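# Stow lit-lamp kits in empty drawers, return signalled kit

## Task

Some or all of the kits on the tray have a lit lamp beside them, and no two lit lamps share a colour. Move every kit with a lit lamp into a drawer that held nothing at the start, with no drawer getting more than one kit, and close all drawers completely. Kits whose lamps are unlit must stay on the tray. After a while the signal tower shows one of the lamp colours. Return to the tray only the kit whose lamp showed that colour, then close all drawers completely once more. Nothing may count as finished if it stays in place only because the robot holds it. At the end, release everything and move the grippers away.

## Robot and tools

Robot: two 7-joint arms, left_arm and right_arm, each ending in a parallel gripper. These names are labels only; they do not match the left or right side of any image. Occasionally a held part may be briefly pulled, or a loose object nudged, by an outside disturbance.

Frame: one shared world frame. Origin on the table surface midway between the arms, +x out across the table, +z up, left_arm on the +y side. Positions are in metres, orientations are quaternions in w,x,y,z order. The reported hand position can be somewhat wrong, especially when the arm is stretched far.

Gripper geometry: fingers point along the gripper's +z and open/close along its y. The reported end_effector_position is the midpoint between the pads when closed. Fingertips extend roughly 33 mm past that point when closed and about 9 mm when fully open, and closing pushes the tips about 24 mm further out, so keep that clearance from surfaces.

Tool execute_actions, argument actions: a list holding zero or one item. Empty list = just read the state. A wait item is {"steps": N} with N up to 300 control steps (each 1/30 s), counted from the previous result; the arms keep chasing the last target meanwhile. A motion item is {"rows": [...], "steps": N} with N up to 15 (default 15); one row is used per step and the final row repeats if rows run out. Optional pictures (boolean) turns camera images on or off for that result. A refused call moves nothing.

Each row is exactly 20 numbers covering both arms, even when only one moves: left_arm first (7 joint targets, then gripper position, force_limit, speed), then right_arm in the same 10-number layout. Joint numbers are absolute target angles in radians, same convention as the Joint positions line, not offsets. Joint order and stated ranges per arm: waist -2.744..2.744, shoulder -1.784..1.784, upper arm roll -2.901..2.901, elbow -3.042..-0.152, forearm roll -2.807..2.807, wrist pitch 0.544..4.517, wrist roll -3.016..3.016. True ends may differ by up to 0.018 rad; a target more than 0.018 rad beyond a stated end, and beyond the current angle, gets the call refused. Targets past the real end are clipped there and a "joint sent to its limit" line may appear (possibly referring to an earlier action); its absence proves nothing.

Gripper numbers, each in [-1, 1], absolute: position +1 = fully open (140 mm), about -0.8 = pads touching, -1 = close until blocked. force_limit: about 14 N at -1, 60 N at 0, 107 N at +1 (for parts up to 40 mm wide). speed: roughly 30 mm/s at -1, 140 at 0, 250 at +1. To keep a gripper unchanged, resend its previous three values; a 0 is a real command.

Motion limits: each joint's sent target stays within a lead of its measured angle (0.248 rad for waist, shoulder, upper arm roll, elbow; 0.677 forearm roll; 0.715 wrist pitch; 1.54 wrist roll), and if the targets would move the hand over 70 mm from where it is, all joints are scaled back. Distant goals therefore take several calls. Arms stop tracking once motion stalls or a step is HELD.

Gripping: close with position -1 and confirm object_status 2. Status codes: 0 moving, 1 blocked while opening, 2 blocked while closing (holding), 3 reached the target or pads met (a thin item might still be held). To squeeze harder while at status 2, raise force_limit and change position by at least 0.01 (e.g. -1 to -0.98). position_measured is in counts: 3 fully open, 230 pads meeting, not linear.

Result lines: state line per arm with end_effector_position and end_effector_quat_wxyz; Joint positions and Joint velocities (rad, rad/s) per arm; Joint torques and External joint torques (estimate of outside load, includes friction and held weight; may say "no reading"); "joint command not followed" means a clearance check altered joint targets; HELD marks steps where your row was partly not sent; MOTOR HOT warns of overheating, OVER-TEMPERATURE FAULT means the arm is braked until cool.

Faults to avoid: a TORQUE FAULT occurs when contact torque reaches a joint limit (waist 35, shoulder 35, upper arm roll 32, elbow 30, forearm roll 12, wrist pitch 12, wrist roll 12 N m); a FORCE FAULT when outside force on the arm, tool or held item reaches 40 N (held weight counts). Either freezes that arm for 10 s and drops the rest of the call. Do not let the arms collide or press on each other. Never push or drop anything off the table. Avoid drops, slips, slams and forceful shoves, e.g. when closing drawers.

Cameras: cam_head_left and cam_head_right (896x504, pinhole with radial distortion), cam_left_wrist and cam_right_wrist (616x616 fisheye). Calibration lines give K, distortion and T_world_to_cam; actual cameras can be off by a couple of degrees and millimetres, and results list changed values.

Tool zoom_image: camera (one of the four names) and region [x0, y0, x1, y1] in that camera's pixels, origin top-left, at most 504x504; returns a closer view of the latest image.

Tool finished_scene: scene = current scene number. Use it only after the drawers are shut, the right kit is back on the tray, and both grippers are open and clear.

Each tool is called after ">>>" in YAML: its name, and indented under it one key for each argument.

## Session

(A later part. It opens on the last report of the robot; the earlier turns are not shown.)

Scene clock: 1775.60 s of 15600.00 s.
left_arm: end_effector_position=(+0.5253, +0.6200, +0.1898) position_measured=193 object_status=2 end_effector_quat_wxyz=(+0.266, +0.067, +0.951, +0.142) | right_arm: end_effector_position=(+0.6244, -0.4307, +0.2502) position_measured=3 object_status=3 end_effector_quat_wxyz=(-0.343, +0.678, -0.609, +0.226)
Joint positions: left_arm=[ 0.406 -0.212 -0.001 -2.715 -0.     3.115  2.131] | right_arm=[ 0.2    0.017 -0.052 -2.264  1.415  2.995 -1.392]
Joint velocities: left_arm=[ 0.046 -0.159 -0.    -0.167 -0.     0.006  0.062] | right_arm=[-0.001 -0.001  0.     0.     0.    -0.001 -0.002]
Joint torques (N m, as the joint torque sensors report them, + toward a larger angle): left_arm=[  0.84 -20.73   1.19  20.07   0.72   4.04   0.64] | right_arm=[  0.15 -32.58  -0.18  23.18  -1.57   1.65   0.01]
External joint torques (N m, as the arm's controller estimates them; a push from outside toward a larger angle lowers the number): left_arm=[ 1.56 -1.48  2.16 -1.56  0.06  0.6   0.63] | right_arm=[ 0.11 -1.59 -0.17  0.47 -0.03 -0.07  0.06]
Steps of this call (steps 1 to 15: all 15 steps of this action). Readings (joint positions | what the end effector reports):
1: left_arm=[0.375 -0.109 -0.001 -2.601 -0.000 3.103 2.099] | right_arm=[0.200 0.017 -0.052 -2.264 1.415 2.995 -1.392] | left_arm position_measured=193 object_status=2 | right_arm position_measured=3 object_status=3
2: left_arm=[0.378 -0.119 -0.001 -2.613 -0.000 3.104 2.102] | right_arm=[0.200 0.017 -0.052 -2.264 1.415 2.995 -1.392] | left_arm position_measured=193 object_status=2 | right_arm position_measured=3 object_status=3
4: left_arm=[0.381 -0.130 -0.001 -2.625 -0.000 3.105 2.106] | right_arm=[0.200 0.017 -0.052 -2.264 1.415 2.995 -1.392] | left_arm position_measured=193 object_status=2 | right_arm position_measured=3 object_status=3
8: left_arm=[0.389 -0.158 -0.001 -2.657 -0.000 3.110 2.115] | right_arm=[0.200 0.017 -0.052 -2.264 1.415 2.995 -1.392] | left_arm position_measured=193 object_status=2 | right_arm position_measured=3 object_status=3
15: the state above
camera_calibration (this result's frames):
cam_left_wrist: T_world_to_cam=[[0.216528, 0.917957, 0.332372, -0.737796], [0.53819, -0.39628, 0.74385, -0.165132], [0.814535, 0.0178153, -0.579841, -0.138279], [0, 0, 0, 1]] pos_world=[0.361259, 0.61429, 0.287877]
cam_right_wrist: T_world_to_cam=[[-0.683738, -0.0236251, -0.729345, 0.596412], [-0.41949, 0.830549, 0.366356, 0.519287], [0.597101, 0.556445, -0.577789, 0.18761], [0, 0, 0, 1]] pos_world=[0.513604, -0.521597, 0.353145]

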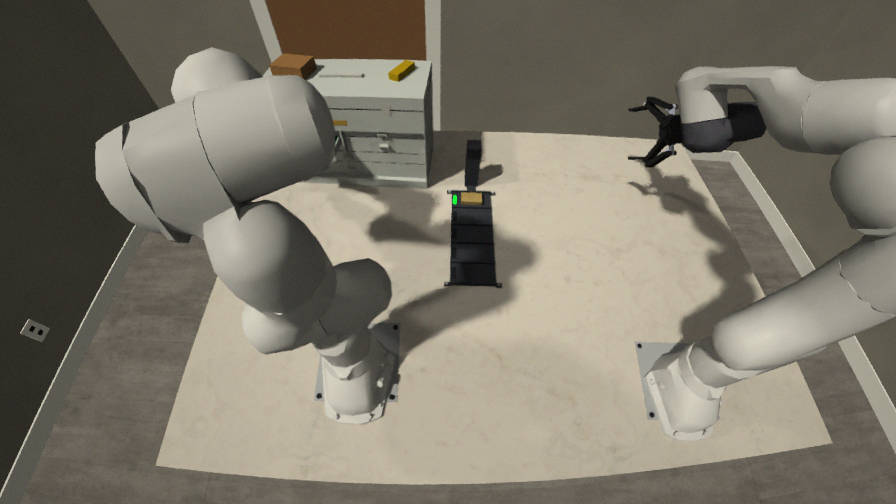

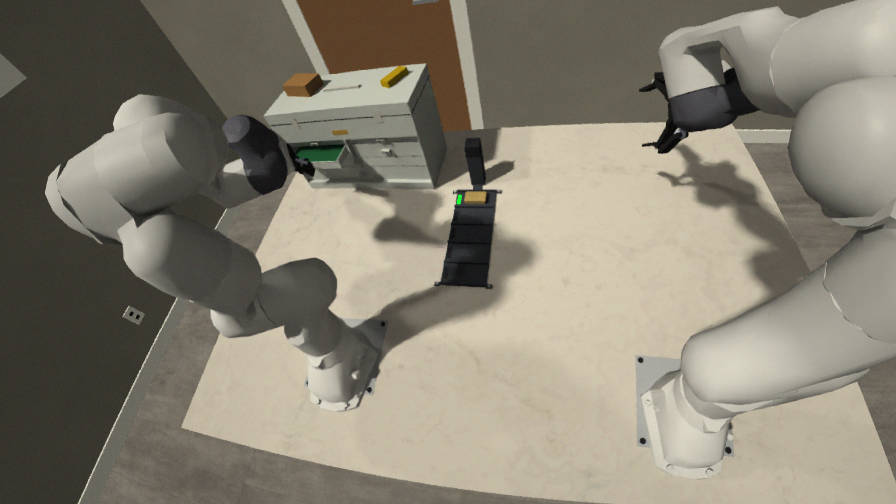

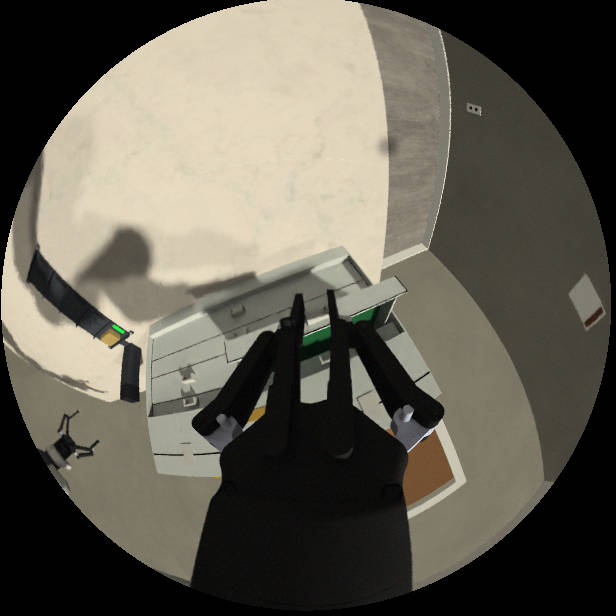

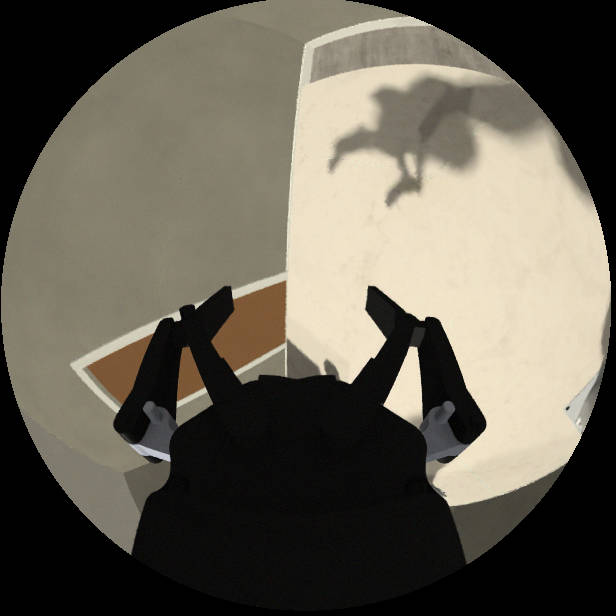

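>>> execute_actions:
  actions:
    - {"rows":[[0.421,-0.251,0,-2.757,0,3.12,2.165,-1,0.2,-0.5,0.2,0.017,-0.05,-2.264,1.415,2.995,-1.392,1,0,0],[0.421,-0.251,0,-2.757,0,3.12,2.165,-1,0.2,-0.5,0.2,0.017,-0.05,-2.264,1.415,2.995,-1.392,1,0,0],[0.421,-0.251,0,-2.757,0,3.12,2.165,-1,0.2,-0.5,0.2,0.017,-0.05,-2.264,1.415,2.995,-1.392,1,0,0],[0.421,-0.251,0,-2.757,0,3.12,2.165,-1,0.2,-0.5,0.2,0.017,-0.05,-2.264,1.415,2.995,-1.392,1,0,0],[0.43,-0.2779,0,-2.7844,0,3.118,2.172,-1,0.2,-0.5,0.2,0.017,-0.05,-2.264,1.415,2.995,-1.392,1,0,0],[0.43,-0.2779,0,-2.7844,0,3.118,2.172,-1,0.2,-0.5,0.2,0.017,-0.05,-2.264,1.415,2.995,-1.392,1,0,0],[0.43,-0.2779,0,-2.7844,0,3.118,2.172,-1,0.2,-0.5,0.2,0.017,-0.05,-2.264,1.415,2.995,-1.392,1,0,0],[0.43,-0.2779,0,-2.7844,0,3.118,2.172,-1,0.2,-0.5,0.2,0.017,-0.05,-2.264,1.415,2.995,-1.392,1,0,0],[0.439,-0.306,0,-2.811,0,3.117,2.18,-1,0.2,-0.5,0.2,0.017,-0.05,-2.264,1.415,2.995,-1.392,1,0,0],[0.439,-0.306,0,-2.811,0,3.117,2.18,-1,0.2,-0.5,0.2,0.017,-0.05,-2.264,1.415,2.995,-1.392,1,0,0],[0.439,-0.306,0,-2.811,0,3.117,2.18,-1,0.2,-0.5,0.2,0.017,-0.05,-2.264,1.415,2.995,-1.392,1,0,0],[0.439,-0.306,0,-2.811,0,3.117,2.18,-1,0.2,-0.5,0.2,0.017,-0.05,-2.264,1.415,2.995,-1.392,1,0,0],[0.448,-0.3347,0,-2.838,0,3.115,2.185,-1,0.2,-0.5,0.2,0.017,-0.05,-2.264,1.415,2.995,-1.392,1,0,0]],"steps":15}
  pictures: false

>>> execute_actions:
  actions:
    - {"steps":15}
  pictures: false

>>> execute_actions:
  actions:
    - {"rows":[[0.448,-0.3347,0,-2.838,0,3.115,2.185,-0.2,0.2,-0.5,0.2,0.017,-0.05,-2.264,1.415,2.995,-1.392,1,0,0]],"steps":15}
  pictures: false

>>> execute_actions:
  actions:
    - {"rows":[[0.455,-0.3347,0,-2.838,0,3.05,2.185,-0.2,0.2,-0.5,0.2,0.017,-0.05,-2.264,1.415,2.995,-1.392,1,0,0],[0.455,-0.3347,0,-2.838,0,3.05,2.185,-0.2,0.2,-0.5,0.2,0.017,-0.05,-2.264,1.415,2.995,-1.392,1,0,0],[0.46,-0.3347,0,-2.838,0,3.05,2.185,-0.2,0.2,-0.5,0.2,0.017,-0.05,-2.264,1.415,2.995,-1.392,1,0,0],[0.46,-0.3347,0,-2.838,0,3.05,2.185,-0.2,0.2,-0.5,0.2,0.017,-0.05,-2.264,1.415,2.995,-1.392,1,0,0],[0.465,-0.3347,0,-2.838,0,3.0,2.185,-0.2,0.2,-0.5,0.2,0.017,-0.05,-2.264,1.415,2.995,-1.392,1,0,0],[0.465,-0.3347,0,-2.838,0,3.0,2.185,-0.2,0.2,-0.5,0.2,0.017,-0.05,-2.264,1.415,2.995,-1.392,1,0,0],[0.47,-0.3347,0,-2.838,0,3.0,2.185,-0.2,0.2,-0.5,0.2,0.017,-0.05,-2.264,1.415,2.995,-1.392,1,0,0],[0.47,-0.3347,0,-2.838,0,2.93,2.185,-0.2,0.2,-0.5,0.2,0.017,-0.05,-2.264,1.415,2.995,-1.392,1,0,0]],"steps":15}
  pictures: false

>>> execute_actions:
  actions:
    - {"rows":[[0.3,-0.4,0,-2.73,0,2.4,1.8,0.15,0,-0.5,0.2,0.017,-0.05,-2.264,1.415,2.995,-1.392,1,0,0]],"steps":15}
  pictures: false

>>> execute_actions:
  actions:
    - {"rows":[[-0.54,-0.186,0,-2.332,0,2.146,1.05,0.15,0,-0.5,0.2,0.017,-0.05,-2.264,1.415,2.995,-1.392,1,0,0]],"steps":15}
  pictures: false

>>> execute_actions:
  actions:
    - {"steps":25}
  pictures: false

>>> execute_actions:
  actions:
    - {"rows":[[-0.54,0.2541,0,-2.0017,0,2.26,1.05,0.15,0,-0.5,0.2,0.017,-0.05,-2.264,1.415,2.995,-1.392,1,0,0]],"steps":15}
  pictures: false

>>> execute_actions:
  actions:
    - {"steps":20}

Scene clock: 1839.43 s of 15600.00 s.
left_arm: end_effector_position=(+0.4858, +0.6218, +0.1906) position_measured=193 object_status=2 end_effector_quat_wxyz=(+0.263, +0.067, +0.951, +0.151) | right_arm: end_effector_position=(+0.6244, -0.4307, +0.2502) position_measured=3 object_status=3 end_effector_quat_wxyz=(-0.343, +0.678, -0.609, +0.226)
Joint positions: left_arm=[ 0.44  -0.323 -0.002 -2.825 -0.     3.118  2.163] | right_arm=[ 0.2    0.017 -0.052 -2.264  1.415  2.995 -1.392]
Joint velocities: left_arm=[ 0.047 -0.155 -0.    -0.146 -0.    -0.     0.044] | right_arm=[ 0.001 -0.002  0.    -0.001  0.002 -0.     0.   ]
Joint torques (N m, as the joint torque sensors report them, + toward a larger angle): left_arm=[  2.54 -16.41   1.32  19.24   0.76   3.11   0.77] | right_arm=[  0.21 -32.49   0.1   23.24  -1.58   1.66   0.05]
External joint torques (N m, as the arm's controller estimates them; a push from outside toward a larger angle lowers the number): left_arm=[ 3.14 -0.81  2.28 -2.45  0.09 -0.31  0.77] | right_arm=[ 0.17 -1.44  0.12  0.51 -0.04 -0.07  0.1 ]
Steps of this call (steps 1 to 30: the robot went on to your last target; steps 31 to 90: nothing new was sent; then 60.33 s passed at rest; steps 91 to 105: all 15 steps of this action). Readings (joint positions | what the end effector reports):
91: left_arm=[0.411 -0.228 -0.001 -2.733 -0.000 3.118 2.145] | right_arm=[0.200 0.017 -0.052 -2.264 1.415 2.995 -1.392] | left_arm position_measured=193 object_status=2 | right_arm position_measured=3 object_status=3
92: left_arm=[0.413 -0.236 -0.001 -2.740 -0.000 3.118 2.146] | right_arm=[0.200 0.017 -0.052 -2.264 1.415 2.995 -1.392] | left_arm position_measured=193 object_status=2 | right_arm position_measured=3 object_status=3
94: left_arm=[0.415 -0.244 -0.001 -2.749 -0.000 3.118 2.147] | right_arm=[0.200 0.017 -0.052 -2.264 1.415 2.995 -1.392] | left_arm position_measured=193 object_status=2 | right_arm position_measured=3 object_status=3
98: left_arm=[0.424 -0.271 -0.001 -2.775 -0.000 3.118 2.152] | right_arm=[0.200 0.017 -0.052 -2.264 1.415 2.995 -1.392] | left_arm position_measured=193 object_status=2 | right_arm position_measured=3 object_status=3
105: the state above

Scene clock: 1839.93 s of 15600.00 s.
left_arm: end_effector_position=(+0.4822, +0.6220, +0.1907) position_measured=193 object_status=2 end_effector_quat_wxyz=(+0.262, +0.069, +0.950, +0.153) | right_arm: end_effector_position=(+0.6244, -0.4307, +0.2502) position_measured=3 object_status=3 end_effector_quat_wxyz=(-0.343, +0.678, -0.609, +0.226)
Joint positions: left_arm=[ 0.443 -0.333 -0.002 -2.835 -0.     3.118  2.171] | right_arm=[ 0.2    0.017 -0.052 -2.264  1.415  2.995 -1.392]
Joint velocities: left_arm=[ 0.     0.001  0.001  0.    -0.001 -0.001  0.005] | right_arm=[-0.001 -0.001  0.001  0.002 -0.    -0.    -0.   ]
Joint torques (N m, as the joint torque sensors report them, + toward a larger angle): left_arm=[  2.67 -17.38   0.85  18.27   0.79   2.95   0.78] | right_arm=[  0.06 -32.99  -0.08  22.81  -1.56   1.64   0.09]
External joint torques (N m, as the arm's controller estimates them; a push from outside toward a larger angle lowers the number): left_arm=[ 2.65 -0.65  1.13 -2.43  0.29 -0.42  0.78] | right_arm=[-0.03 -1.97 -0.1   0.03 -0.02 -0.09  0.13]
Steps of this call (steps 1 to 15: the robot went on to your last target). Readings (joint positions | what the end effector reports):
1: left_arm=[0.441 -0.327 -0.002 -2.829 -0.000 3.118 2.164] | right_arm=[0.200 0.017 -0.052 -2.264 1.415 2.995 -1.392] | left_arm position_measured=193 object_status=2 | right_arm position_measured=3 object_status=3
2: left_arm=[0.442 -0.329 -0.002 -2.831 -0.000 3.118 2.165] | right_arm=[0.200 0.017 -0.052 -2.264 1.415 2.995 -1.392] | left_arm position_measured=193 object_status=2 | right_arm position_measured=3 object_status=3
4: left_arm=[0.442 -0.331 -0.002 -2.834 -0.000 3.118 2.167] | right_arm=[0.200 0.017 -0.052 -2.264 1.415 2.995 -1.392] | left_arm position_measured=193 object_status=2 | right_arm position_measured=3 object_status=3
8: left_arm=[0.443 -0.333 -0.002 -2.835 -0.000 3.118 2.169] | right_arm=[0.200 0.017 -0.052 -2.264 1.415 2.995 -1.392] | left_arm position_measured=193 object_status=2 | right_arm position_measured=3 object_status=3
15: the state above

Scene clock: 1840.43 s of 15600.00 s.
left_arm: end_effector_position=(+0.4812, +0.6227, +0.1899) position_measured=154 object_status=0 end_effector_quat_wxyz=(+0.261, +0.071, +0.950, +0.154) | right_arm: end_effector_position=(+0.6244, -0.4307, +0.2502) position_measured=3 object_status=3 end_effector_quat_wxyz=(-0.343, +0.678, -0.609, +0.226)
Joint positions: left_arm=[ 0.445 -0.333 -0.002 -2.836 -0.     3.118  2.177] | right_arm=[ 0.2    0.017 -0.052 -2.264  1.415  2.995 -1.392]
Joint velocities: left_arm=[ 0.001 -0.001  0.001  0.001  0.     0.001  0.006] | right_arm=[ 0.002  0.     0.    -0.     0.     0.001 -0.   ]
Joint torques (N m, as the joint torque sensors report them, + toward a larger angle): left_arm=[  1.2  -17.34   1.4   19.41   0.79   2.95   0.36] | right_arm=[  0.4  -32.68  -0.23  23.01  -1.5    1.63  -0.01]
External joint torques (N m, as the arm's controller estimates them; a push from outside toward a larger angle lowers the number): left_arm=[ 1.17 -0.53  1.67 -1.33  0.28 -0.43  0.36] | right_arm=[ 0.31 -1.79 -0.27  0.34  0.04 -0.09  0.03]
Steps of this call (steps 1 to 15: all 15 steps of this action). Readings (joint positions | what the end effector reports):
1: left_arm=[0.443 -0.333 -0.002 -2.835 -0.000 3.118 2.171] | right_arm=[0.200 0.017 -0.052 -2.264 1.415 2.995 -1.392] | left_arm position_measured=193 object_status=0 | right_arm position_measured=3 object_status=3
2: left_arm=[0.443 -0.333 -0.002 -2.835 -0.000 3.118 2.172] | right_arm=[0.200 0.017 -0.052 -2.264 1.415 2.995 -1.392] | left_arm position_measured=193 object_status=0 | right_arm position_measured=3 object_status=3
4: left_arm=[0.444 -0.333 -0.002 -2.836 -0.000 3.118 2.173] | right_arm=[0.200 0.017 -0.052 -2.264 1.415 2.995 -1.392] | left_arm position_measured=179 object_status=0 | right_arm position_measured=3 object_status=3
8: left_arm=[0.445 -0.333 -0.002 -2.836 -0.000 3.118 2.175] | right_arm=[0.200 0.017 -0.052 -2.264 1.415 2.995 -1.392] | left_arm position_measured=161 object_status=0 | right_arm position_measured=3 object_status=3
15: the state above

Scene clock: 1840.93 s of 15600.00 s.
left_arm: end_effector_position=(+0.4432, +0.6160, +0.1519) position_measured=154 object_status=3 end_effector_quat_wxyz=(+0.193, +0.062, +0.972, +0.117) | right_arm: end_effector_position=(+0.6244, -0.4307, +0.2502) position_measured=3 object_status=3 end_effector_quat_wxyz=(-0.343, +0.678, -0.609, +0.226)
Joint positions: left_arm=[ 0.467 -0.334 -0.002 -2.837 -0.     2.957  2.178] | right_arm=[ 0.2    0.017 -0.052 -2.264  1.415  2.995 -1.392]
Joint velocities: left_arm=[ 0.001  0.    -0.001 -0.    -0.001 -0.143  0.003] | right_arm=[-0.    -0.    -0.001  0.     0.    -0.     0.   ]
Joint torques (N m, as the joint torque sensors report them, + toward a larger angle): left_arm=[  1.72 -16.69   0.56  19.66   0.81   2.81   0.43] | right_arm=[  0.15 -32.55  -0.19  23.06  -1.52   1.64   0.02]
External joint torques (N m, as the arm's controller estimates them; a push from outside toward a larger angle lowers the number): left_arm=[ 1.77  0.08  0.92 -1.1   0.29 -0.5   0.43] | right_arm=[ 0.16 -1.7  -0.11  0.4   0.01 -0.09  0.06]
Steps of this call (steps 1 to 15: all 15 steps of this action). Readings (joint positions | what the end effector reports):
1: left_arm=[0.446 -0.334 -0.002 -2.836 -0.000 3.108 2.177] | right_arm=[0.200 0.017 -0.052 -2.264 1.415 2.995 -1.392] | left_arm position_measured=154 object_status=3 | right_arm position_measured=3 object_status=3
2: left_arm=[0.448 -0.334 -0.002 -2.836 -0.000 3.099 2.177] | right_arm=[0.200 0.017 -0.052 -2.264 1.415 2.995 -1.392] | left_arm position_measured=154 object_status=3 | right_arm position_measured=3 object_status=3
4: left_arm=[0.453 -0.334 -0.002 -2.837 -0.000 3.084 2.177] | right_arm=[0.200 0.017 -0.052 -2.264 1.415 2.995 -1.392] | left_arm position_measured=154 object_status=3 | right_arm position_measured=3 object_status=3
8: left_arm=[0.463 -0.334 -0.002 -2.836 -0.000 3.030 2.178] | right_arm=[0.200 0.017 -0.052 -2.264 1.415 2.995 -1.392] | left_arm position_measured=154 object_status=3 | right_arm position_measured=3 object_status=3
15: the state above

Scene clock: 1841.43 s of 15600.00 s.
left_arm: end_effector_position=(+0.3993, +0.5179, +0.1432) position_measured=110 object_status=0 end_effector_quat_wxyz=(+0.051, +0.001, +0.999, +0.016) | right_arm: end_effector_position=(+0.6244, -0.4307, +0.2502) position_measured=3 object_status=3 end_effector_quat_wxyz=(-0.343, +0.678, -0.609, +0.226)
Joint positions: left_arm=[ 0.303 -0.398 -0.001 -2.732 -0.002  2.441  1.89 ] | right_arm=[ 0.2    0.017 -0.052 -2.264  1.415  2.995 -1.392]
Joint velocities: left_arm=[-0.004  0.001 -0.    -0.001  0.001 -0.227 -0.276] | right_arm=[-0.001  0.001  0.    -0.001 -0.001  0.001 -0.   ]
Joint torques (N m, as the joint torque sensors report them, + toward a larger angle): left_arm=[ -2.61 -17.19   0.41  22.75   1.24   2.18  -0.29] | right_arm=[  0.48 -33.    -0.42  23.37  -1.55   1.66   0.06]
External joint torques (N m, as the arm's controller estimates them; a push from outside toward a larger angle lowers the number): left_arm=[-2.63 -1.25  0.74  0.51  0.63 -0.57 -0.29] | right_arm=[ 0.48 -2.1  -0.36  0.72 -0.02 -0.06  0.11]
Steps of this call (steps 1 to 15: all 15 steps of this action). Readings (joint positions | what the end effector reports):
1: left_arm=[0.446 -0.340 0.006 -2.824 -0.002 2.900 2.156] | right_arm=[0.200 0.017 -0.052 -2.264 1.415 2.995 -1.392] | left_arm position_measured=154 object_status=0 | right_arm position_measured=3 object_status=3
2: left_arm=[0.417 -0.350 0.006 -2.806 -0.002 2.839 2.132] | right_arm=[0.200 0.017 -0.052 -2.264 1.415 2.995 -1.392] | left_arm position_measured=150 object_status=0 | right_arm position_measured=3 object_status=3
4: left_arm=[0.364 -0.372 0.003 -2.771 -0.002 2.726 2.082] | right_arm=[0.200 0.017 -0.052 -2.264 1.415 2.995 -1.392] | left_arm position_measured=141 object_status=0 | right_arm position_measured=3 object_status=3
8: left_arm=[0.312 -0.396 -0.001 -2.735 -0.002 2.555 1.986] | right_arm=[0.200 0.017 -0.052 -2.264 1.415 2.995 -1.392] | left_arm position_measured=123 object_status=0 | right_arm position_measured=3 object_status=3
15: the state above

Scene clock: 1841.93 s of 15600.00 s.
left_arm: end_effector_position=(+0.4742, +0.2294, +0.2038) position_measured=110 object_status=3 end_effector_quat_wxyz=(+0.028, +0.075, +0.997, -0.009) | right_arm: end_effector_position=(+0.6244, -0.4307, +0.2502) position_measured=3 object_status=3 end_effector_quat_wxyz=(-0.343, +0.678, -0.609, +0.226)
Joint positions: left_arm=[-0.35  -0.198  0.003 -2.351 -0.002  2.212  1.39 ] | right_arm=[ 0.2    0.017 -0.052 -2.264  1.415  2.995 -1.392]
Joint velocities: left_arm=[-1.248  0.06  -0.08   0.133 -0.002 -0.185 -0.625] | right_arm=[ 0.     0.001  0.001 -0.001 -0.    -0.     0.001]
Joint torques (N m, as the joint torque sensors report them, + toward a larger angle): left_arm=[  2.06 -23.3    2.83  22.64   1.27   1.58  -0.32] | right_arm=[  0.36 -32.64  -0.58  23.21  -1.53   1.64   0.07]
External joint torques (N m, as the arm's controller estimates them; a push from outside toward a larger angle lowers the number): left_arm=[-2.77  1.64 -0.51  0.98  0.63 -0.63 -0.34] | right_arm=[ 0.28 -1.8  -0.6   0.58  0.01 -0.07  0.12]
Steps of this call (steps 1 to 15: all 15 steps of this action). Readings (joint positions | what the end effector reports):
1: left_arm=[0.268 -0.366 0.012 -2.693 -0.002 2.404 1.835] | right_arm=[0.200 0.017 -0.052 -2.264 1.415 2.995 -1.392] | left_arm position_measured=110 object_status=0 | right_arm position_measured=3 object_status=3
2: left_arm=[0.221 -0.324 0.014 -2.641 -0.002 2.374 1.783] | right_arm=[0.200 0.017 -0.052 -2.264 1.415 2.995 -1.392] | left_arm position_measured=110 object_status=3 | right_arm position_measured=3 object_status=3
4: left_arm=[0.132 -0.270 0.011 -2.553 -0.002 2.331 1.700] | right_arm=[0.200 0.017 -0.052 -2.264 1.415 2.995 -1.392] | left_arm position_measured=110 object_status=3 | right_arm position_measured=3 object_status=3
8: left_arm=[-0.040 -0.224 0.008 -2.426 -0.002 2.273 1.565] | right_arm=[0.200 0.017 -0.052 -2.264 1.415 2.995 -1.392] | left_arm position_measured=110 object_status=3 | right_arm position_measured=3 object_status=3
15: the state above

Scene clock: 1842.77 s of 15600.00 s.
left_arm: end_effector_position=(+0.4236, +0.1497, +0.2013) position_measured=110 object_status=3 end_effector_quat_wxyz=(+0.002, +0.017, +1.000, -0.002) | right_arm: end_effector_position=(+0.6244, -0.4307, +0.2502) position_measured=3 object_status=3 end_effector_quat_wxyz=(-0.343, +0.678, -0.609, +0.226)
Joint positions: left_arm=[-0.538 -0.188 -0.003 -2.334 -0.002  2.151  1.079] | right_arm=[ 0.2    0.017 -0.052 -2.264  1.415  2.995 -1.392]
Joint velocities: left_arm=[ 0.     0.001 -0.001  0.001  0.001 -0.004 -0.075] | right_arm=[ 0.    -0.001  0.001 -0.    -0.    -0.    -0.001]
Joint torques (N m, as the joint torque sensors report them, + toward a larger angle): left_arm=[ -2.08 -22.34   1.87  24.31   1.37   1.98  -0.27] | right_arm=[  0.34 -32.63  -0.05  22.84  -1.53   1.71   0.04]
External joint torques (N m, as the arm's controller estimates them; a push from outside toward a larger angle lowers the number): left_arm=[-2.07  2.13  2.04  1.    0.7  -0.46 -0.27] | right_arm=[ 0.28 -1.66 -0.05  0.14  0.01 -0.02  0.08]
Steps of this call (steps 1 to 25: the robot went on to your last target). Readings (joint positions | what the end effector reports):
1: left_arm=[-0.395 -0.195 0.003 -2.346 -0.002 2.205 1.365] | right_arm=[0.200 0.017 -0.052 -2.264 1.415 2.995 -1.392] | left_arm position_measured=110 object_status=3 | right_arm position_measured=3 object_status=3
2: left_arm=[-0.439 -0.193 0.002 -2.342 -0.002 2.196 1.335] | right_arm=[0.200 0.017 -0.052 -2.264 1.415 2.995 -1.392] | left_arm position_measured=110 object_status=3 | right_arm position_measured=3 object_status=3
4: left_arm=[-0.502 -0.190 -0.006 -2.336 -0.002 2.181 1.280] | right_arm=[0.200 0.017 -0.052 -2.264 1.415 2.995 -1.392] | left_arm position_measured=110 object_status=3 | right_arm position_measured=3 object_status=3
8: left_arm=[-0.537 -0.188 -0.009 -2.334 -0.002 2.164 1.201] | right_arm=[0.200 0.017 -0.052 -2.264 1.415 2.995 -1.392] | left_arm position_measured=110 object_status=3 | right_arm position_measured=3 object_status=3
25: the state above

Scene clock: 1843.27 s of 15600.00 s.
left_arm: end_effector_position=(+0.5197, +0.0939, +0.1146) position_measured=110 object_status=3 end_effector_quat_wxyz=(-0.009, +0.008, +1.000, +0.004) | right_arm: end_effector_position=(+0.6244, -0.4307, +0.2502) position_measured=3 object_status=3 end_effector_quat_wxyz=(-0.343, +0.678, -0.609, +0.226)
Joint positions: left_arm=[-0.538  0.258 -0.002 -2.008 -0.002  2.247  1.062] | right_arm=[ 0.2    0.017 -0.052 -2.264  1.415  2.995 -1.392]
Joint velocities: left_arm=[-0.001 -0.024 -0.002  0.075  0.001  0.058 -0.018] | right_arm=[-0.     0.     0.     0.001 -0.001 -0.     0.   ]
Joint torques (N m, as the joint torque sensors report them, + toward a larger angle): left_arm=[ -1.71 -40.38   1.63  22.75   1.51   3.12  -0.22] | right_arm=[  0.16 -32.51  -0.54  23.24  -1.55   1.62   0.04]
External joint torques (N m, as the arm's controller estimates them; a push from outside toward a larger angle lowers the number): left_arm=[-1.6  -2.1   1.52  0.98  0.91  0.86 -0.22] | right_arm=[ 0.16 -1.53 -0.48  0.53 -0.01 -0.11  0.08]
Steps of this call (steps 1 to 15: all 15 steps of this action). Readings (joint positions | what the end effector reports):
1: left_arm=[-0.538 -0.157 -0.002 -2.296 -0.002 2.154 1.078] | right_arm=[0.200 0.017 -0.052 -2.264 1.415 2.995 -1.392] | left_arm position_measured=110 object_status=3 | right_arm position_measured=3 object_status=3
2: left_arm=[-0.538 -0.109 -0.002 -2.244 -0.002 2.166 1.077] | right_arm=[0.200 0.017 -0.052 -2.264 1.415 2.995 -1.392] | left_arm position_measured=110 object_status=3 | right_arm position_measured=3 object_status=3
4: left_arm=[-0.538 -0.005 -0.002 -2.137 -0.002 2.189 1.074] | right_arm=[0.200 0.017 -0.052 -2.264 1.415 2.995 -1.392] | left_arm position_measured=110 object_status=3 | right_arm position_measured=3 object_status=3
8: left_arm=[-0.538 0.196 -0.002 -2.028 -0.002 2.229 1.069] | right_arm=[0.200 0.017 -0.052 -2.264 1.415 2.995 -1.392] | left_arm position_measured=110 object_status=3 | right_arm position_measured=3 object_status=3
15: the state above

Scene clock: 1843.93 s of 15600.00 s.
left_arm: end_effector_position=(+0.5250, +0.0909, +0.1193) position_measured=110 object_status=3 end_effector_quat_wxyz=(-0.002, +0.006, +1.000, -0.000) | right_arm: end_effector_position=(+0.6244, -0.4307, +0.2502) position_measured=3 object_status=3 end_effector_quat_wxyz=(-0.343, +0.678, -0.609, +0.226)
Joint positions: left_arm=[-0.538  0.255 -0.002 -2.003 -0.002  2.256  1.057] | right_arm=[ 0.2    0.017 -0.052 -2.264  1.415  2.995 -1.392]
Joint velocities: left_arm=[-0.    -0.    -0.    -0.     0.001  0.001 -0.002] | right_arm=[ 0.     0.     0.001  0.    -0.     0.001  0.001]
Joint torques (N m, as the joint torque sensors report them, + toward a larger angle): left_arm=[ -1.74 -39.31   2.18  23.26   1.44   3.26  -0.19] | right_arm=[ -0.01 -32.76  -0.16  23.14  -1.55   1.65   0.02]
External joint torques (N m, as the arm's controller estimates them; a push from outside toward a larger angle lowers the number): left_arm=[-1.68 -0.57  2.02  0.74  0.82  0.82 -0.19] | right_arm=[-0.03 -1.77 -0.12  0.39 -0.01 -0.08  0.06]
Steps of this call (steps 1 to 15: the robot went on to your last target; steps 16 to 20: nothing new was sent). Readings (joint positions | what the end effector reports):
1: left_arm=[-0.538 0.257 -0.002 -2.006 -0.002 2.249 1.062] | right_arm=[0.200 0.017 -0.052 -2.264 1.415 2.995 -1.392] | left_arm position_measured=110 object_status=3 | right_arm position_measured=3 object_status=3
2: left_arm=[-0.538 0.256 -0.002 -2.005 -0.002 2.250 1.061] | right_arm=[0.200 0.017 -0.052 -2.264 1.415 2.995 -1.392] | left_arm position_measured=110 object_status=3 | right_arm position_measured=3 object_status=3
4: left_arm=[-0.538 0.255 -0.002 -2.003 -0.002 2.252 1.060] | right_arm=[0.200 0.017 -0.052 -2.264 1.415 2.995 -1.392] | left_arm position_measured=110 object_status=3 | right_arm position_measured=3 object_status=3
8: left_arm=[-0.538 0.255 -0.002 -2.003 -0.002 2.254 1.059] | right_arm=[0.200 0.017 -0.052 -2.264 1.415 2.995 -1.392] | left_arm position_measured=110 object_status=3 | right_arm position_measured=3 object_status=3
20: the state above
All arms were judged still, so your last target was given up. Only a new action makes them travel on or press farther. Fingers that are still opening or closing keep moving.
camera_calibration (this result's frames):
cam_left_wrist: T_world_to_cam=[[0.169767, 0.983822, -0.0572206, -0.163498], [0.899717, -0.131039, 0.41634, -0.496991], [0.402106, -0.122163, -0.907407, 0.0988362], [0, 0, 0, 1]] pos_world=[0.435164, 0.107802, 0.287246]
cam_right_wrist: T_world_to_cam=[[-0.683738, -0.0236254, -0.729345, 0.596412], [-0.419491, 0.830549, 0.366356, 0.519287], [0.597101, 0.556445, -0.577789, 0.18761], [0, 0, 0, 1]] pos_world=[0.513604, -0.521597, 0.353145]

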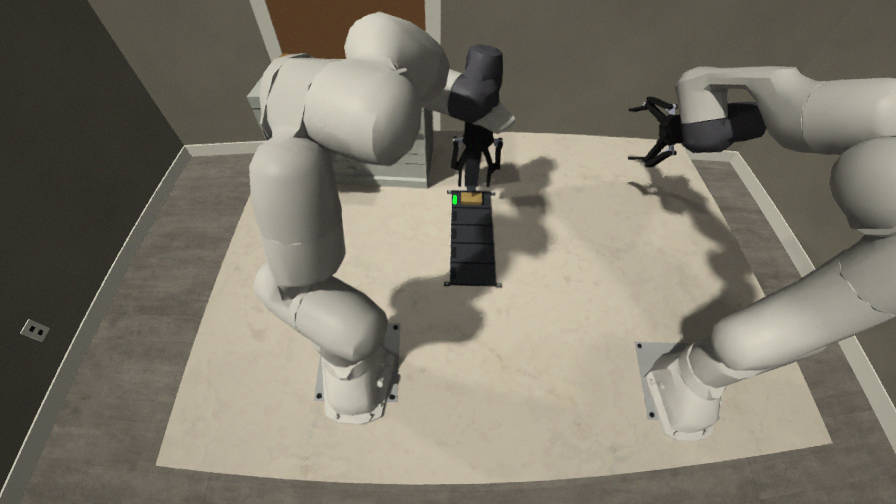

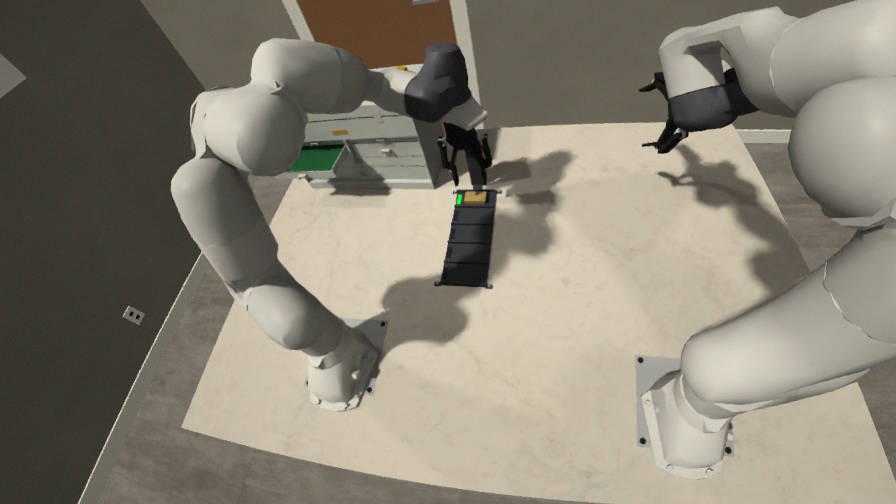

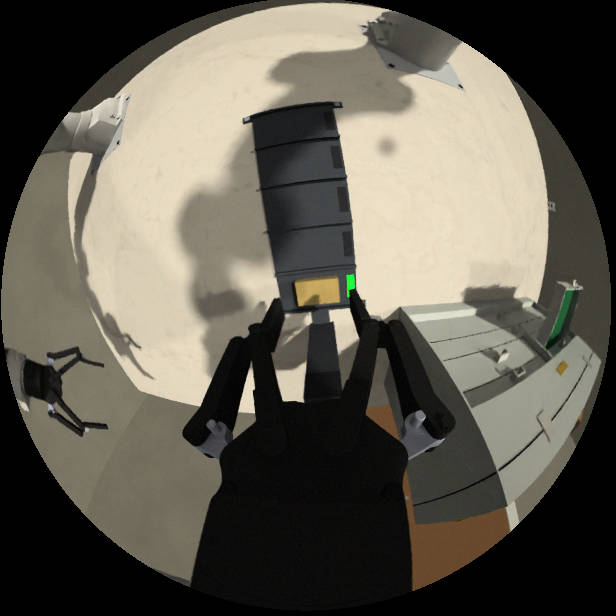

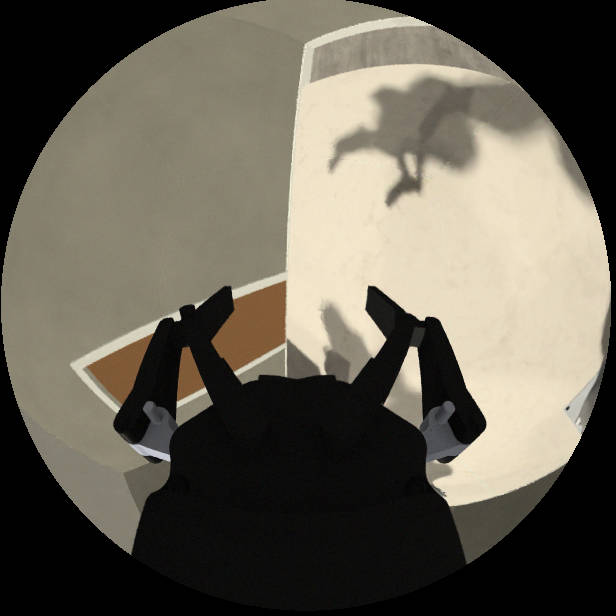

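>>> execute_actions:
  actions:
    - {"rows":[[-0.54,0.285,0,-2.014,0,2.31,1.05,0.15,0,-0.5,0.2,0.017,-0.05,-2.264,1.415,2.995,-1.392,1,0,0],[-0.54,0.285,0,-2.014,0,2.31,1.05,0.15,0,-0.5,0.2,0.017,-0.05,-2.264,1.415,2.995,-1.392,1,0,0],[-0.54,0.285,0,-2.014,0,2.31,1.05,0.15,0,-0.5,0.2,0.017,-0.05,-2.264,1.415,2.995,-1.392,1,0,0],[-0.54,0.285,0,-2.014,0,2.31,1.05,0.15,0,-0.5,0.2,0.017,-0.05,-2.264,1.415,2.995,-1.392,1,0,0],[-0.54,0.317,0,-2.026,0,2.355,1.05,0.15,0,-0.5,0.2,0.017,-0.05,-2.264,1.415,2.995,-1.392,1,0,0],[-0.54,0.317,0,-2.026,0,2.355,1.05,0.15,0,-0.5,0.2,0.017,-0.05,-2.264,1.415,2.995,-1.392,1,0,0],[-0.54,0.317,0,-2.026,0,2.355,1.05,0.15,0,-0.5,0.2,0.017,-0.05,-2.264,1.415,2.995,-1.392,1,0,0],[-0.54,0.317,0,-2.026,0,2.355,1.05,0.15,0,-0.5,0.2,0.017,-0.05,-2.264,1.415,2.995,-1.392,1,0,0],[-0.54,0.3484,0,-2.0373,0,2.39,1.05,0.15,0,-0.5,0.2,0.017,-0.05,-2.264,1.415,2.995,-1.392,1,0,0]],"steps":15}
  pictures: false

>>> execute_actions:
  actions:
    - {"steps":20}

Scene clock: 1857.43 s of 15600.00 s.
left_arm: end_effector_position=(+0.5203, +0.0936, +0.0582) position_measured=110 object_status=3 end_effector_quat_wxyz=(-0.009, +0.005, +1.000, +0.004) | right_arm: end_effector_position=(+0.6244, -0.4307, +0.2502) position_measured=3 object_status=3 end_effector_quat_wxyz=(-0.343, +0.678, -0.609, +0.226)
Joint positions: left_arm=[-0.538  0.349 -0.002 -2.038 -0.002  2.368  1.057] | right_arm=[ 0.2    0.017 -0.052 -2.264  1.415  2.995 -1.392]
Joint velocities: left_arm=[-0.001  0.016 -0.    -0.003 -0.001  0.097  0.001] | right_arm=[ 0.    -0.001 -0.     0.    -0.001  0.     0.   ]
Joint torques (N m, as the joint torque sensors report them, + toward a larger angle): left_arm=[ -1.67 -40.36   1.74  21.05   1.44   3.46  -0.27] | right_arm=[  0.27 -32.41  -0.66  23.44  -1.52   1.66   0.02]
External joint torques (N m, as the arm's controller estimates them; a push from outside toward a larger angle lowers the number): left_arm=[-1.56  2.65  1.54 -1.74  0.87  0.83 -0.27] | right_arm=[ 0.23 -1.49 -0.63  0.75  0.02 -0.07  0.06]
Steps of this call (steps 1 to 90: nothing new was sent; then 10.00 s passed at rest; steps 91 to 105: all 15 steps of this action). Readings (joint positions | what the end effector reports):
91: left_arm=[-0.538 0.258 -0.002 -2.003 -0.002 2.265 1.057] | right_arm=[0.200 0.017 -0.052 -2.264 1.415 2.995 -1.392] | left_arm position_measured=110 object_status=3 | right_arm position_measured=3 object_status=3
92: left_arm=[-0.538 0.264 -0.002 -2.004 -0.002 2.273 1.057] | right_arm=[0.200 0.017 -0.052 -2.264 1.415 2.995 -1.392] | left_arm position_measured=110 object_status=3 | right_arm position_measured=3 object_status=3
94: left_arm=[-0.538 0.276 -0.002 -2.009 -0.002 2.284 1.057] | right_arm=[0.200 0.017 -0.052 -2.264 1.415 2.995 -1.392] | left_arm position_measured=110 object_status=3 | right_arm position_measured=3 object_status=3
98: left_arm=[-0.538 0.309 -0.002 -2.022 -0.002 2.320 1.057] | right_arm=[0.200 0.017 -0.052 -2.264 1.415 2.995 -1.392] | left_arm position_measured=110 object_status=3 | right_arm position_measured=3 object_status=3
105: the state above

Scene clock: 1858.10 s of 15600.00 s.
left_arm: end_effector_position=(+0.5252, +0.0908, +0.0596) position_measured=110 object_status=3 end_effector_quat_wxyz=(-0.001, +0.005, +1.000, -0.001) | right_arm: end_effector_position=(+0.6244, -0.4307, +0.2502) position_measured=3 object_status=3 end_effector_quat_wxyz=(-0.343, +0.678, -0.609, +0.226)
Joint positions: left_arm=[-0.538  0.349 -0.002 -2.038 -0.002  2.385  1.057] | right_arm=[ 0.2    0.017 -0.052 -2.264  1.415  2.995 -1.392]
Joint velocities: left_arm=[ 0.     0.     0.     0.001 -0.001  0.002  0.   ] | right_arm=[ 0.001 -0.001  0.    -0.    -0.001 -0.    -0.   ]
Joint torques (N m, as the joint torque sensors report them, + toward a larger angle): left_arm=[ -1.71 -40.67   2.46  21.35   1.46   3.1   -0.2 ] | right_arm=[  0.07 -32.62   0.07  23.14  -1.52   1.62   0.09]
External joint torques (N m, as the arm's controller estimates them; a push from outside toward a larger angle lowers the number): left_arm=[-1.76 -0.42  2.12  0.15  0.91  0.67 -0.2 ] | right_arm=[ 0.08 -1.69  0.15  0.44  0.02 -0.12  0.13]
Steps of this call (steps 1 to 20: the robot went on to your last target). Readings (joint positions | what the end effector reports):
1: left_arm=[-0.538 0.349 -0.002 -2.038 -0.002 2.371 1.057] | right_arm=[0.200 0.017 -0.052 -2.264 1.415 2.995 -1.392] | left_arm position_measured=110 object_status=3 | right_arm position_measured=3 object_status=3
2: left_arm=[-0.538 0.349 -0.002 -2.038 -0.002 2.374 1.057] | right_arm=[0.200 0.017 -0.052 -2.264 1.415 2.995 -1.392] | left_arm position_measured=110 object_status=3 | right_arm position_measured=3 object_status=3
4: left_arm=[-0.538 0.349 -0.002 -2.038 -0.002 2.378 1.057] | right_arm=[0.200 0.017 -0.052 -2.264 1.415 2.995 -1.392] | left_arm position_measured=110 object_status=3 | right_arm position_measured=3 object_status=3
8: left_arm=[-0.538 0.349 -0.002 -2.038 -0.002 2.382 1.057] | right_arm=[0.200 0.017 -0.052 -2.264 1.415 2.995 -1.392] | left_arm position_measured=110 object_status=3 | right_arm position_measured=3 object_status=3
20: the state above
camera_calibration (this result's frames):
cam_left_wrist: T_world_to_cam=[[0.168808, 0.983974, -0.0574367, -0.166407], [0.899606, -0.129998, 0.416906, -0.472385], [0.402758, -0.122047, -0.907133, 0.0442799], [0, 0, 0, 1]] pos_world=[0.435217, 0.107735, 0.22755]
cam_right_wrist: T_world_to_cam=[[-0.683738, -0.023626, -0.729345, 0.596412], [-0.419491, 0.830548, 0.366356, 0.519287], [0.597101, 0.556445, -0.577788, 0.18761], [0, 0, 0, 1]] pos_world=[0.513604, -0.521597, 0.353145]

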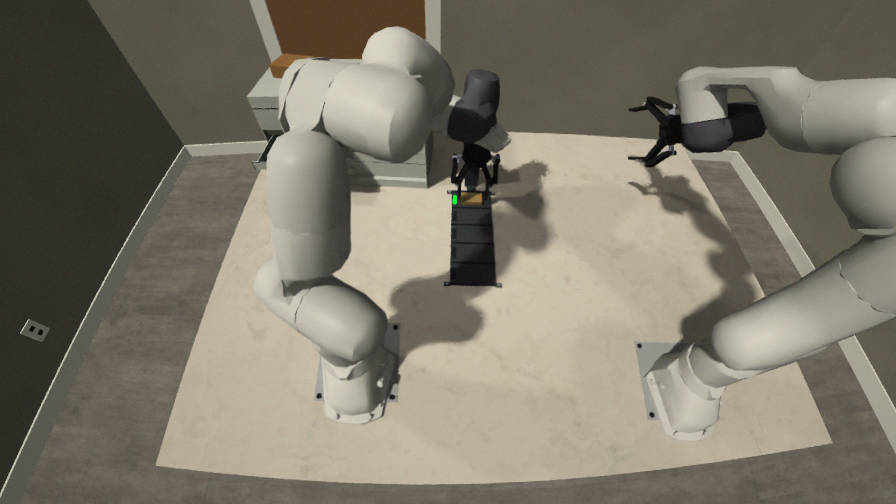

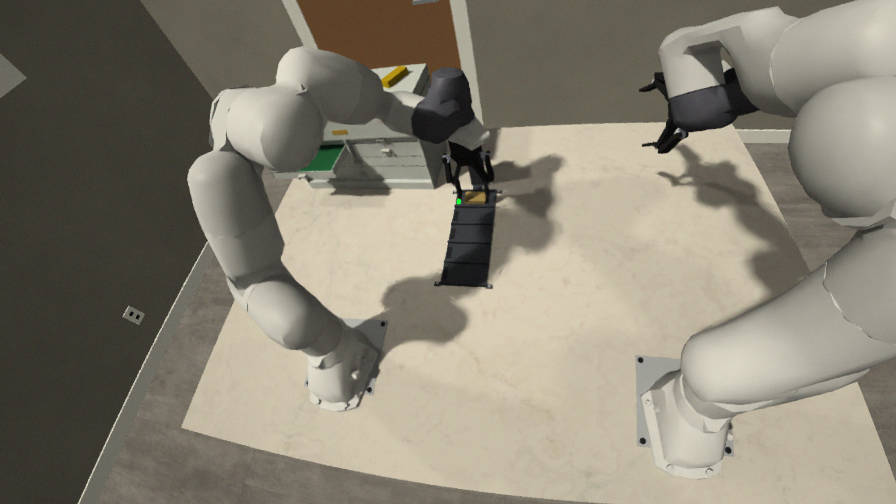

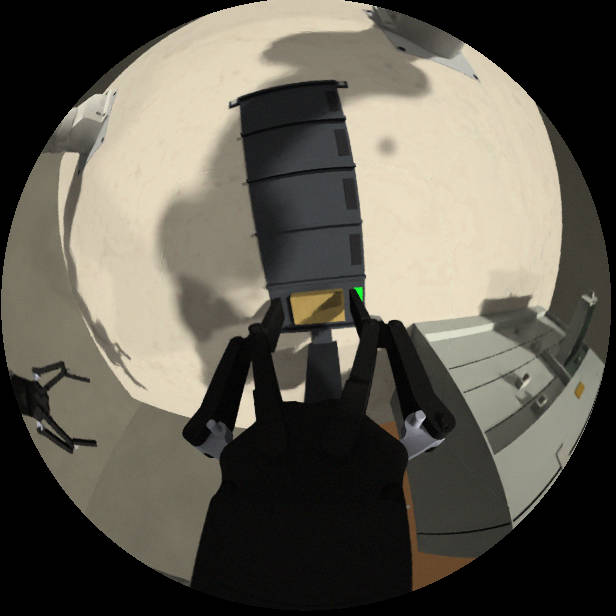

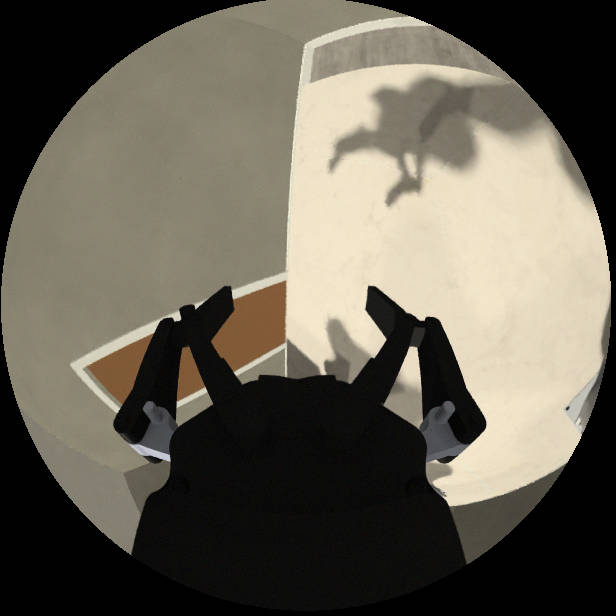

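Centred.

>>> execute_actions:
  actions:
    - {"rows":[[-0.54,0.362,0,-2.04,0,2.42,1.05,0.15,0,-0.5,0.2,0.017,-0.05,-2.264,1.415,2.995,-1.392,1,0,0],[-0.54,0.362,0,-2.04,0,2.42,1.05,0.15,0,-0.5,0.2,0.017,-0.05,-2.264,1.415,2.995,-1.392,1,0,0],[-0.54,0.362,0,-2.04,0,2.42,1.05,0.15,0,-0.5,0.2,0.017,-0.05,-2.264,1.415,2.995,-1.392,1,0,0],[-0.54,0.362,0,-2.04,0,2.42,1.05,0.15,0,-0.5,0.2,0.017,-0.05,-2.264,1.415,2.995,-1.392,1,0,0],[-0.54,0.376,0,-2.042,0,2.435,1.05,0.15,0,-0.5,0.2,0.017,-0.05,-2.264,1.415,2.995,-1.392,1,0,0],[-0.54,0.376,0,-2.042,0,2.435,1.05,0.15,0,-0.5,0.2,0.017,-0.05,-2.264,1.415,2.995,-1.392,1,0,0],[-0.54,0.376,0,-2.042,0,2.435,1.05,0.15,0,-0.5,0.2,0.017,-0.05,-2.264,1.415,2.995,-1.392,1,0,0],[-0.54,0.376,0,-2.042,0,2.435,1.05,0.15,0,-0.5,0.2,0.017,-0.05,-2.264,1.415,2.995,-1.392,1,0,0],[-0.54,0.39,0,-2.0436,0,2.438,1.05,0.15,0,-0.5,0.2,0.017,-0.05,-2.264,1.415,2.995,-1.392,1,0,0]],"steps":15}
  pictures: false

>>> execute_actions:
  actions:
    - {"steps":10}
  pictures: false

>>> execute_actions:
  actions:
    - {"rows":[[-0.54,0.39,0,-2.0436,0,2.438,1.05,-1,0,-0.7,0.2,0.017,-0.05,-2.264,1.415,2.995,-1.392,1,0,0]],"steps":15}
  pictures: false

>>> execute_actions:
  actions:
    - {"steps":8}
  pictures: false

Scene clock: 1880.43 s of 15600.00 s.
left_arm: end_effector_position=(+0.5251, +0.0909, +0.0378) position_measured=110 object_status=3 end_effector_quat_wxyz=(-0.002, +0.005, +1.000, -0.000) | right_arm: end_effector_position=(+0.6244, -0.4307, +0.2502) position_measured=3 object_status=3 end_effector_quat_wxyz=(-0.343, +0.678, -0.609, +0.226)
Joint positions: left_arm=[-0.538  0.389 -0.002 -2.043 -0.002  2.429  1.057] | right_arm=[ 0.2    0.017 -0.052 -2.264  1.415  2.995 -1.392]
Joint velocities: left_arm=[-0.     0.008 -0.     0.    -0.     0.024  0.   ] | right_arm=[ 0.     0.001  0.     0.     0.002  0.    -0.002]
Joint torques (N m, as the joint torque sensors report them, + toward a larger angle): left_arm=[ -1.22 -41.31   2.47  19.75   1.34   3.37  -0.2 ] | right_arm=[  0.16 -32.74  -0.13  23.14  -1.55   1.61   0.02]
External joint torques (N m, as the arm's controller estimates them; a push from outside toward a larger angle lowers the number): left_arm=[-1.09  0.71  2.27 -1.59  0.81  0.85 -0.2 ] | right_arm=[ 0.21 -1.83 -0.03  0.48 -0.03 -0.12  0.06]
Steps of this call (steps 1 to 15: the robot went on to your last target; steps 16 to 90: nothing new was sent; then 18.83 s passed at rest; steps 91 to 105: all 15 steps of this action). Readings (joint positions | what the end effector reports):
91: left_arm=[-0.538 0.351 -0.002 -2.038 -0.002 2.391 1.057] | right_arm=[0.200 0.017 -0.052 -2.264 1.415 2.995 -1.392] | left_arm position_measured=110 object_status=3 | right_arm position_measured=3 object_status=3
92: left_arm=[-0.538 0.353 -0.002 -2.038 -0.002 2.396 1.057] | right_arm=[0.200 0.017 -0.052 -2.264 1.415 2.995 -1.392] | left_arm position_measured=110 object_status=3 | right_arm position_measured=3 object_status=3
94: left_arm=[-0.538 0.357 -0.002 -2.039 -0.002 2.402 1.057] | right_arm=[0.200 0.017 -0.052 -2.264 1.415 2.995 -1.392] | left_arm position_measured=110 object_status=3 | right_arm position_measured=3 object_status=3
98: left_arm=[-0.538 0.371 -0.002 -2.040 -0.002 2.418 1.057] | right_arm=[0.200 0.017 -0.052 -2.264 1.415 2.995 -1.392] | left_arm position_measured=110 object_status=3 | right_arm position_measured=3 object_status=3
105: the state above

Scene clock: 1880.77 s of 15600.00 s.
left_arm: end_effector_position=(+0.5261, +0.0903, +0.0381) position_measured=110 object_status=3 end_effector_quat_wxyz=(-0.000, +0.005, +1.000, -0.001) | right_arm: end_effector_position=(+0.6244, -0.4307, +0.2502) position_measured=3 object_status=3 end_effector_quat_wxyz=(-0.343, +0.678, -0.609, +0.226)
Joint positions: left_arm=[-0.538  0.389 -0.002 -2.043 -0.002  2.433  1.057] | right_arm=[ 0.2    0.017 -0.052 -2.264  1.415  2.995 -1.392]
Joint velocities: left_arm=[ 0.001  0.    -0.001  0.    -0.     0.003 -0.002] | right_arm=[-0.    -0.    -0.    -0.     0.001  0.001 -0.   ]
Joint torques (N m, as the joint torque sensors report them, + toward a larger angle): left_arm=[ -1.68 -41.01   1.55  19.6    1.3    3.23  -0.15] | right_arm=[  0.32 -32.43  -0.17  22.71  -1.56   1.64   0.04]
External joint torques (N m, as the arm's controller estimates them; a push from outside toward a larger angle lowers the number): left_arm=[-1.56 -0.17  1.34 -1.03  0.77  0.8  -0.15] | right_arm=[ 0.31 -1.51 -0.12  0.07 -0.03 -0.09  0.08]
Steps of this call (steps 1 to 10: the robot went on to your last target). Readings (joint positions | what the end effector reports):
1: left_arm=[-0.538 0.389 -0.002 -2.043 -0.002 2.430 1.057] | right_arm=[0.200 0.017 -0.052 -2.264 1.415 2.995 -1.392] | left_arm position_measured=110 object_status=3 | right_arm position_measured=3 object_status=3
2: left_arm=[-0.538 0.389 -0.002 -2.043 -0.002 2.431 1.057] | right_arm=[0.200 0.017 -0.052 -2.264 1.415 2.995 -1.392] | left_arm position_measured=110 object_status=3 | right_arm position_measured=3 object_status=3
4: left_arm=[-0.538 0.389 -0.002 -2.043 -0.002 2.432 1.057] | right_arm=[0.200 0.017 -0.052 -2.264 1.415 2.995 -1.392] | left_arm position_measured=110 object_status=3 | right_arm position_measured=3 object_status=3
8: left_arm=[-0.538 0.389 -0.002 -2.043 -0.002 2.433 1.057] | right_arm=[0.200 0.017 -0.052 -2.264 1.415 2.995 -1.392] | left_arm position_measured=110 object_status=3 | right_arm position_measured=3 object_status=3
10: the state above

Scene clock: 1881.27 s of 15600.00 s.
left_arm: end_effector_position=(+0.5268, +0.0902, +0.0390) position_measured=138 object_status=0 end_effector_quat_wxyz=(+0.001, +0.005, +1.000, -0.002) | right_arm: end_effector_position=(+0.6244, -0.4307, +0.2502) position_measured=3 object_status=3 end_effector_quat_wxyz=(-0.343, +0.678, -0.609, +0.226)
Joint positions: left_arm=[-0.538  0.388 -0.002 -2.043 -0.002  2.434  1.056] | right_arm=[ 0.2    0.017 -0.052 -2.264  1.415  2.995 -1.392]
Joint velocities: left_arm=[ 0.001  0.001 -0.001 -0.    -0.002  0.    -0.002] | right_arm=[ 0.    -0.001  0.    -0.     0.001 -0.001 -0.001]
Joint torques (N m, as the joint torque sensors report them, + toward a larger angle): left_arm=[ -1.22 -39.73   1.44  19.68   1.4    3.19  -0.24] | right_arm=[ -0.04 -32.57  -0.49  22.99  -1.56   1.63   0.05]
External joint torques (N m, as the arm's controller estimates them; a push from outside toward a larger angle lowers the number): left_arm=[-1.28  1.15  1.07 -1.01  0.89  0.75 -0.24] | right_arm=[-0.11 -1.59 -0.49  0.3  -0.03 -0.09  0.1 ]
Steps of this call (steps 1 to 15: all 15 steps of this action). Readings (joint positions | what the end effector reports):
1: left_arm=[-0.538 0.389 -0.002 -2.043 -0.002 2.433 1.057] | right_arm=[0.200 0.017 -0.052 -2.264 1.415 2.995 -1.392] | left_arm position_measured=110 object_status=0 | right_arm position_measured=3 object_status=3
2: left_arm=[-0.538 0.389 -0.002 -2.043 -0.002 2.433 1.057] | right_arm=[0.200 0.017 -0.052 -2.264 1.415 2.995 -1.392] | left_arm position_measured=113 object_status=0 | right_arm position_measured=3 object_status=3
4: left_arm=[-0.538 0.389 -0.002 -2.043 -0.002 2.433 1.057] | right_arm=[0.200 0.017 -0.052 -2.264 1.415 2.995 -1.392] | left_arm position_measured=119 object_status=0 | right_arm position_measured=3 object_status=3
8: left_arm=[-0.538 0.388 -0.002 -2.043 -0.002 2.434 1.057] | right_arm=[0.200 0.017 -0.052 -2.264 1.415 2.995 -1.392] | left_arm position_measured=133 object_status=0 | right_arm position_measured=3 object_status=3
15: the state above

Scene clock: 1881.53 s of 15600.00 s.
left_arm: end_effector_position=(+0.5268, +0.0902, +0.0390) position_measured=138 object_status=2 end_effector_quat_wxyz=(+0.001, +0.005, +1.000, -0.002) | right_arm: end_effector_position=(+0.6244, -0.4307, +0.2502) position_measured=3 object_status=3 end_effector_quat_wxyz=(-0.343, +0.678, -0.609, +0.226)
Joint positions: left_arm=[-0.538  0.388 -0.002 -2.043 -0.002  2.434  1.056] | right_arm=[ 0.2    0.017 -0.052 -2.264  1.415  2.995 -1.392]
Joint velocities: left_arm=[-0.001  0.001  0.     0.001  0.001  0.001  0.   ] | right_arm=[ 0.001 -0.    -0.001  0.    -0.001  0.     0.002]
Joint torques (N m, as the joint torque sensors report them, + toward a larger angle): left_arm=[ -2.07 -38.94   1.78  19.68   1.27   3.19  -0.24] | right_arm=[  0.22 -32.73  -0.67  22.9   -1.59   1.61   0.05]
External joint torques (N m, as the arm's controller estimates them; a push from outside toward a larger angle lowers the number): left_arm=[-2.09  1.81  1.44 -0.94  0.75  0.76 -0.24] | right_arm=[ 0.26 -1.76 -0.56  0.19 -0.06 -0.13  0.09]
Steps of this call (steps 1 to 8: the robot went on to your last target). Readings (joint positions | what the end effector reports):
1: left_arm=[-0.538 0.388 -0.002 -2.043 -0.002 2.434 1.056] | right_arm=[0.200 0.017 -0.052 -2.264 1.415 2.995 -1.392] | left_arm position_measured=138 object_status=2 | right_arm position_measured=3 object_status=3
2: left_arm=[-0.538 0.388 -0.002 -2.043 -0.002 2.434 1.056] | right_arm=[0.200 0.017 -0.052 -2.264 1.415 2.995 -1.392] | left_arm position_measured=138 object_status=2 | right_arm position_measured=3 object_status=3
4: left_arm=[-0.538 0.388 -0.002 -2.043 -0.002 2.434 1.056] | right_arm=[0.200 0.017 -0.052 -2.264 1.415 2.995 -1.392] | left_arm position_measured=138 object_status=2 | right_arm position_measured=3 object_status=3
8: the state above


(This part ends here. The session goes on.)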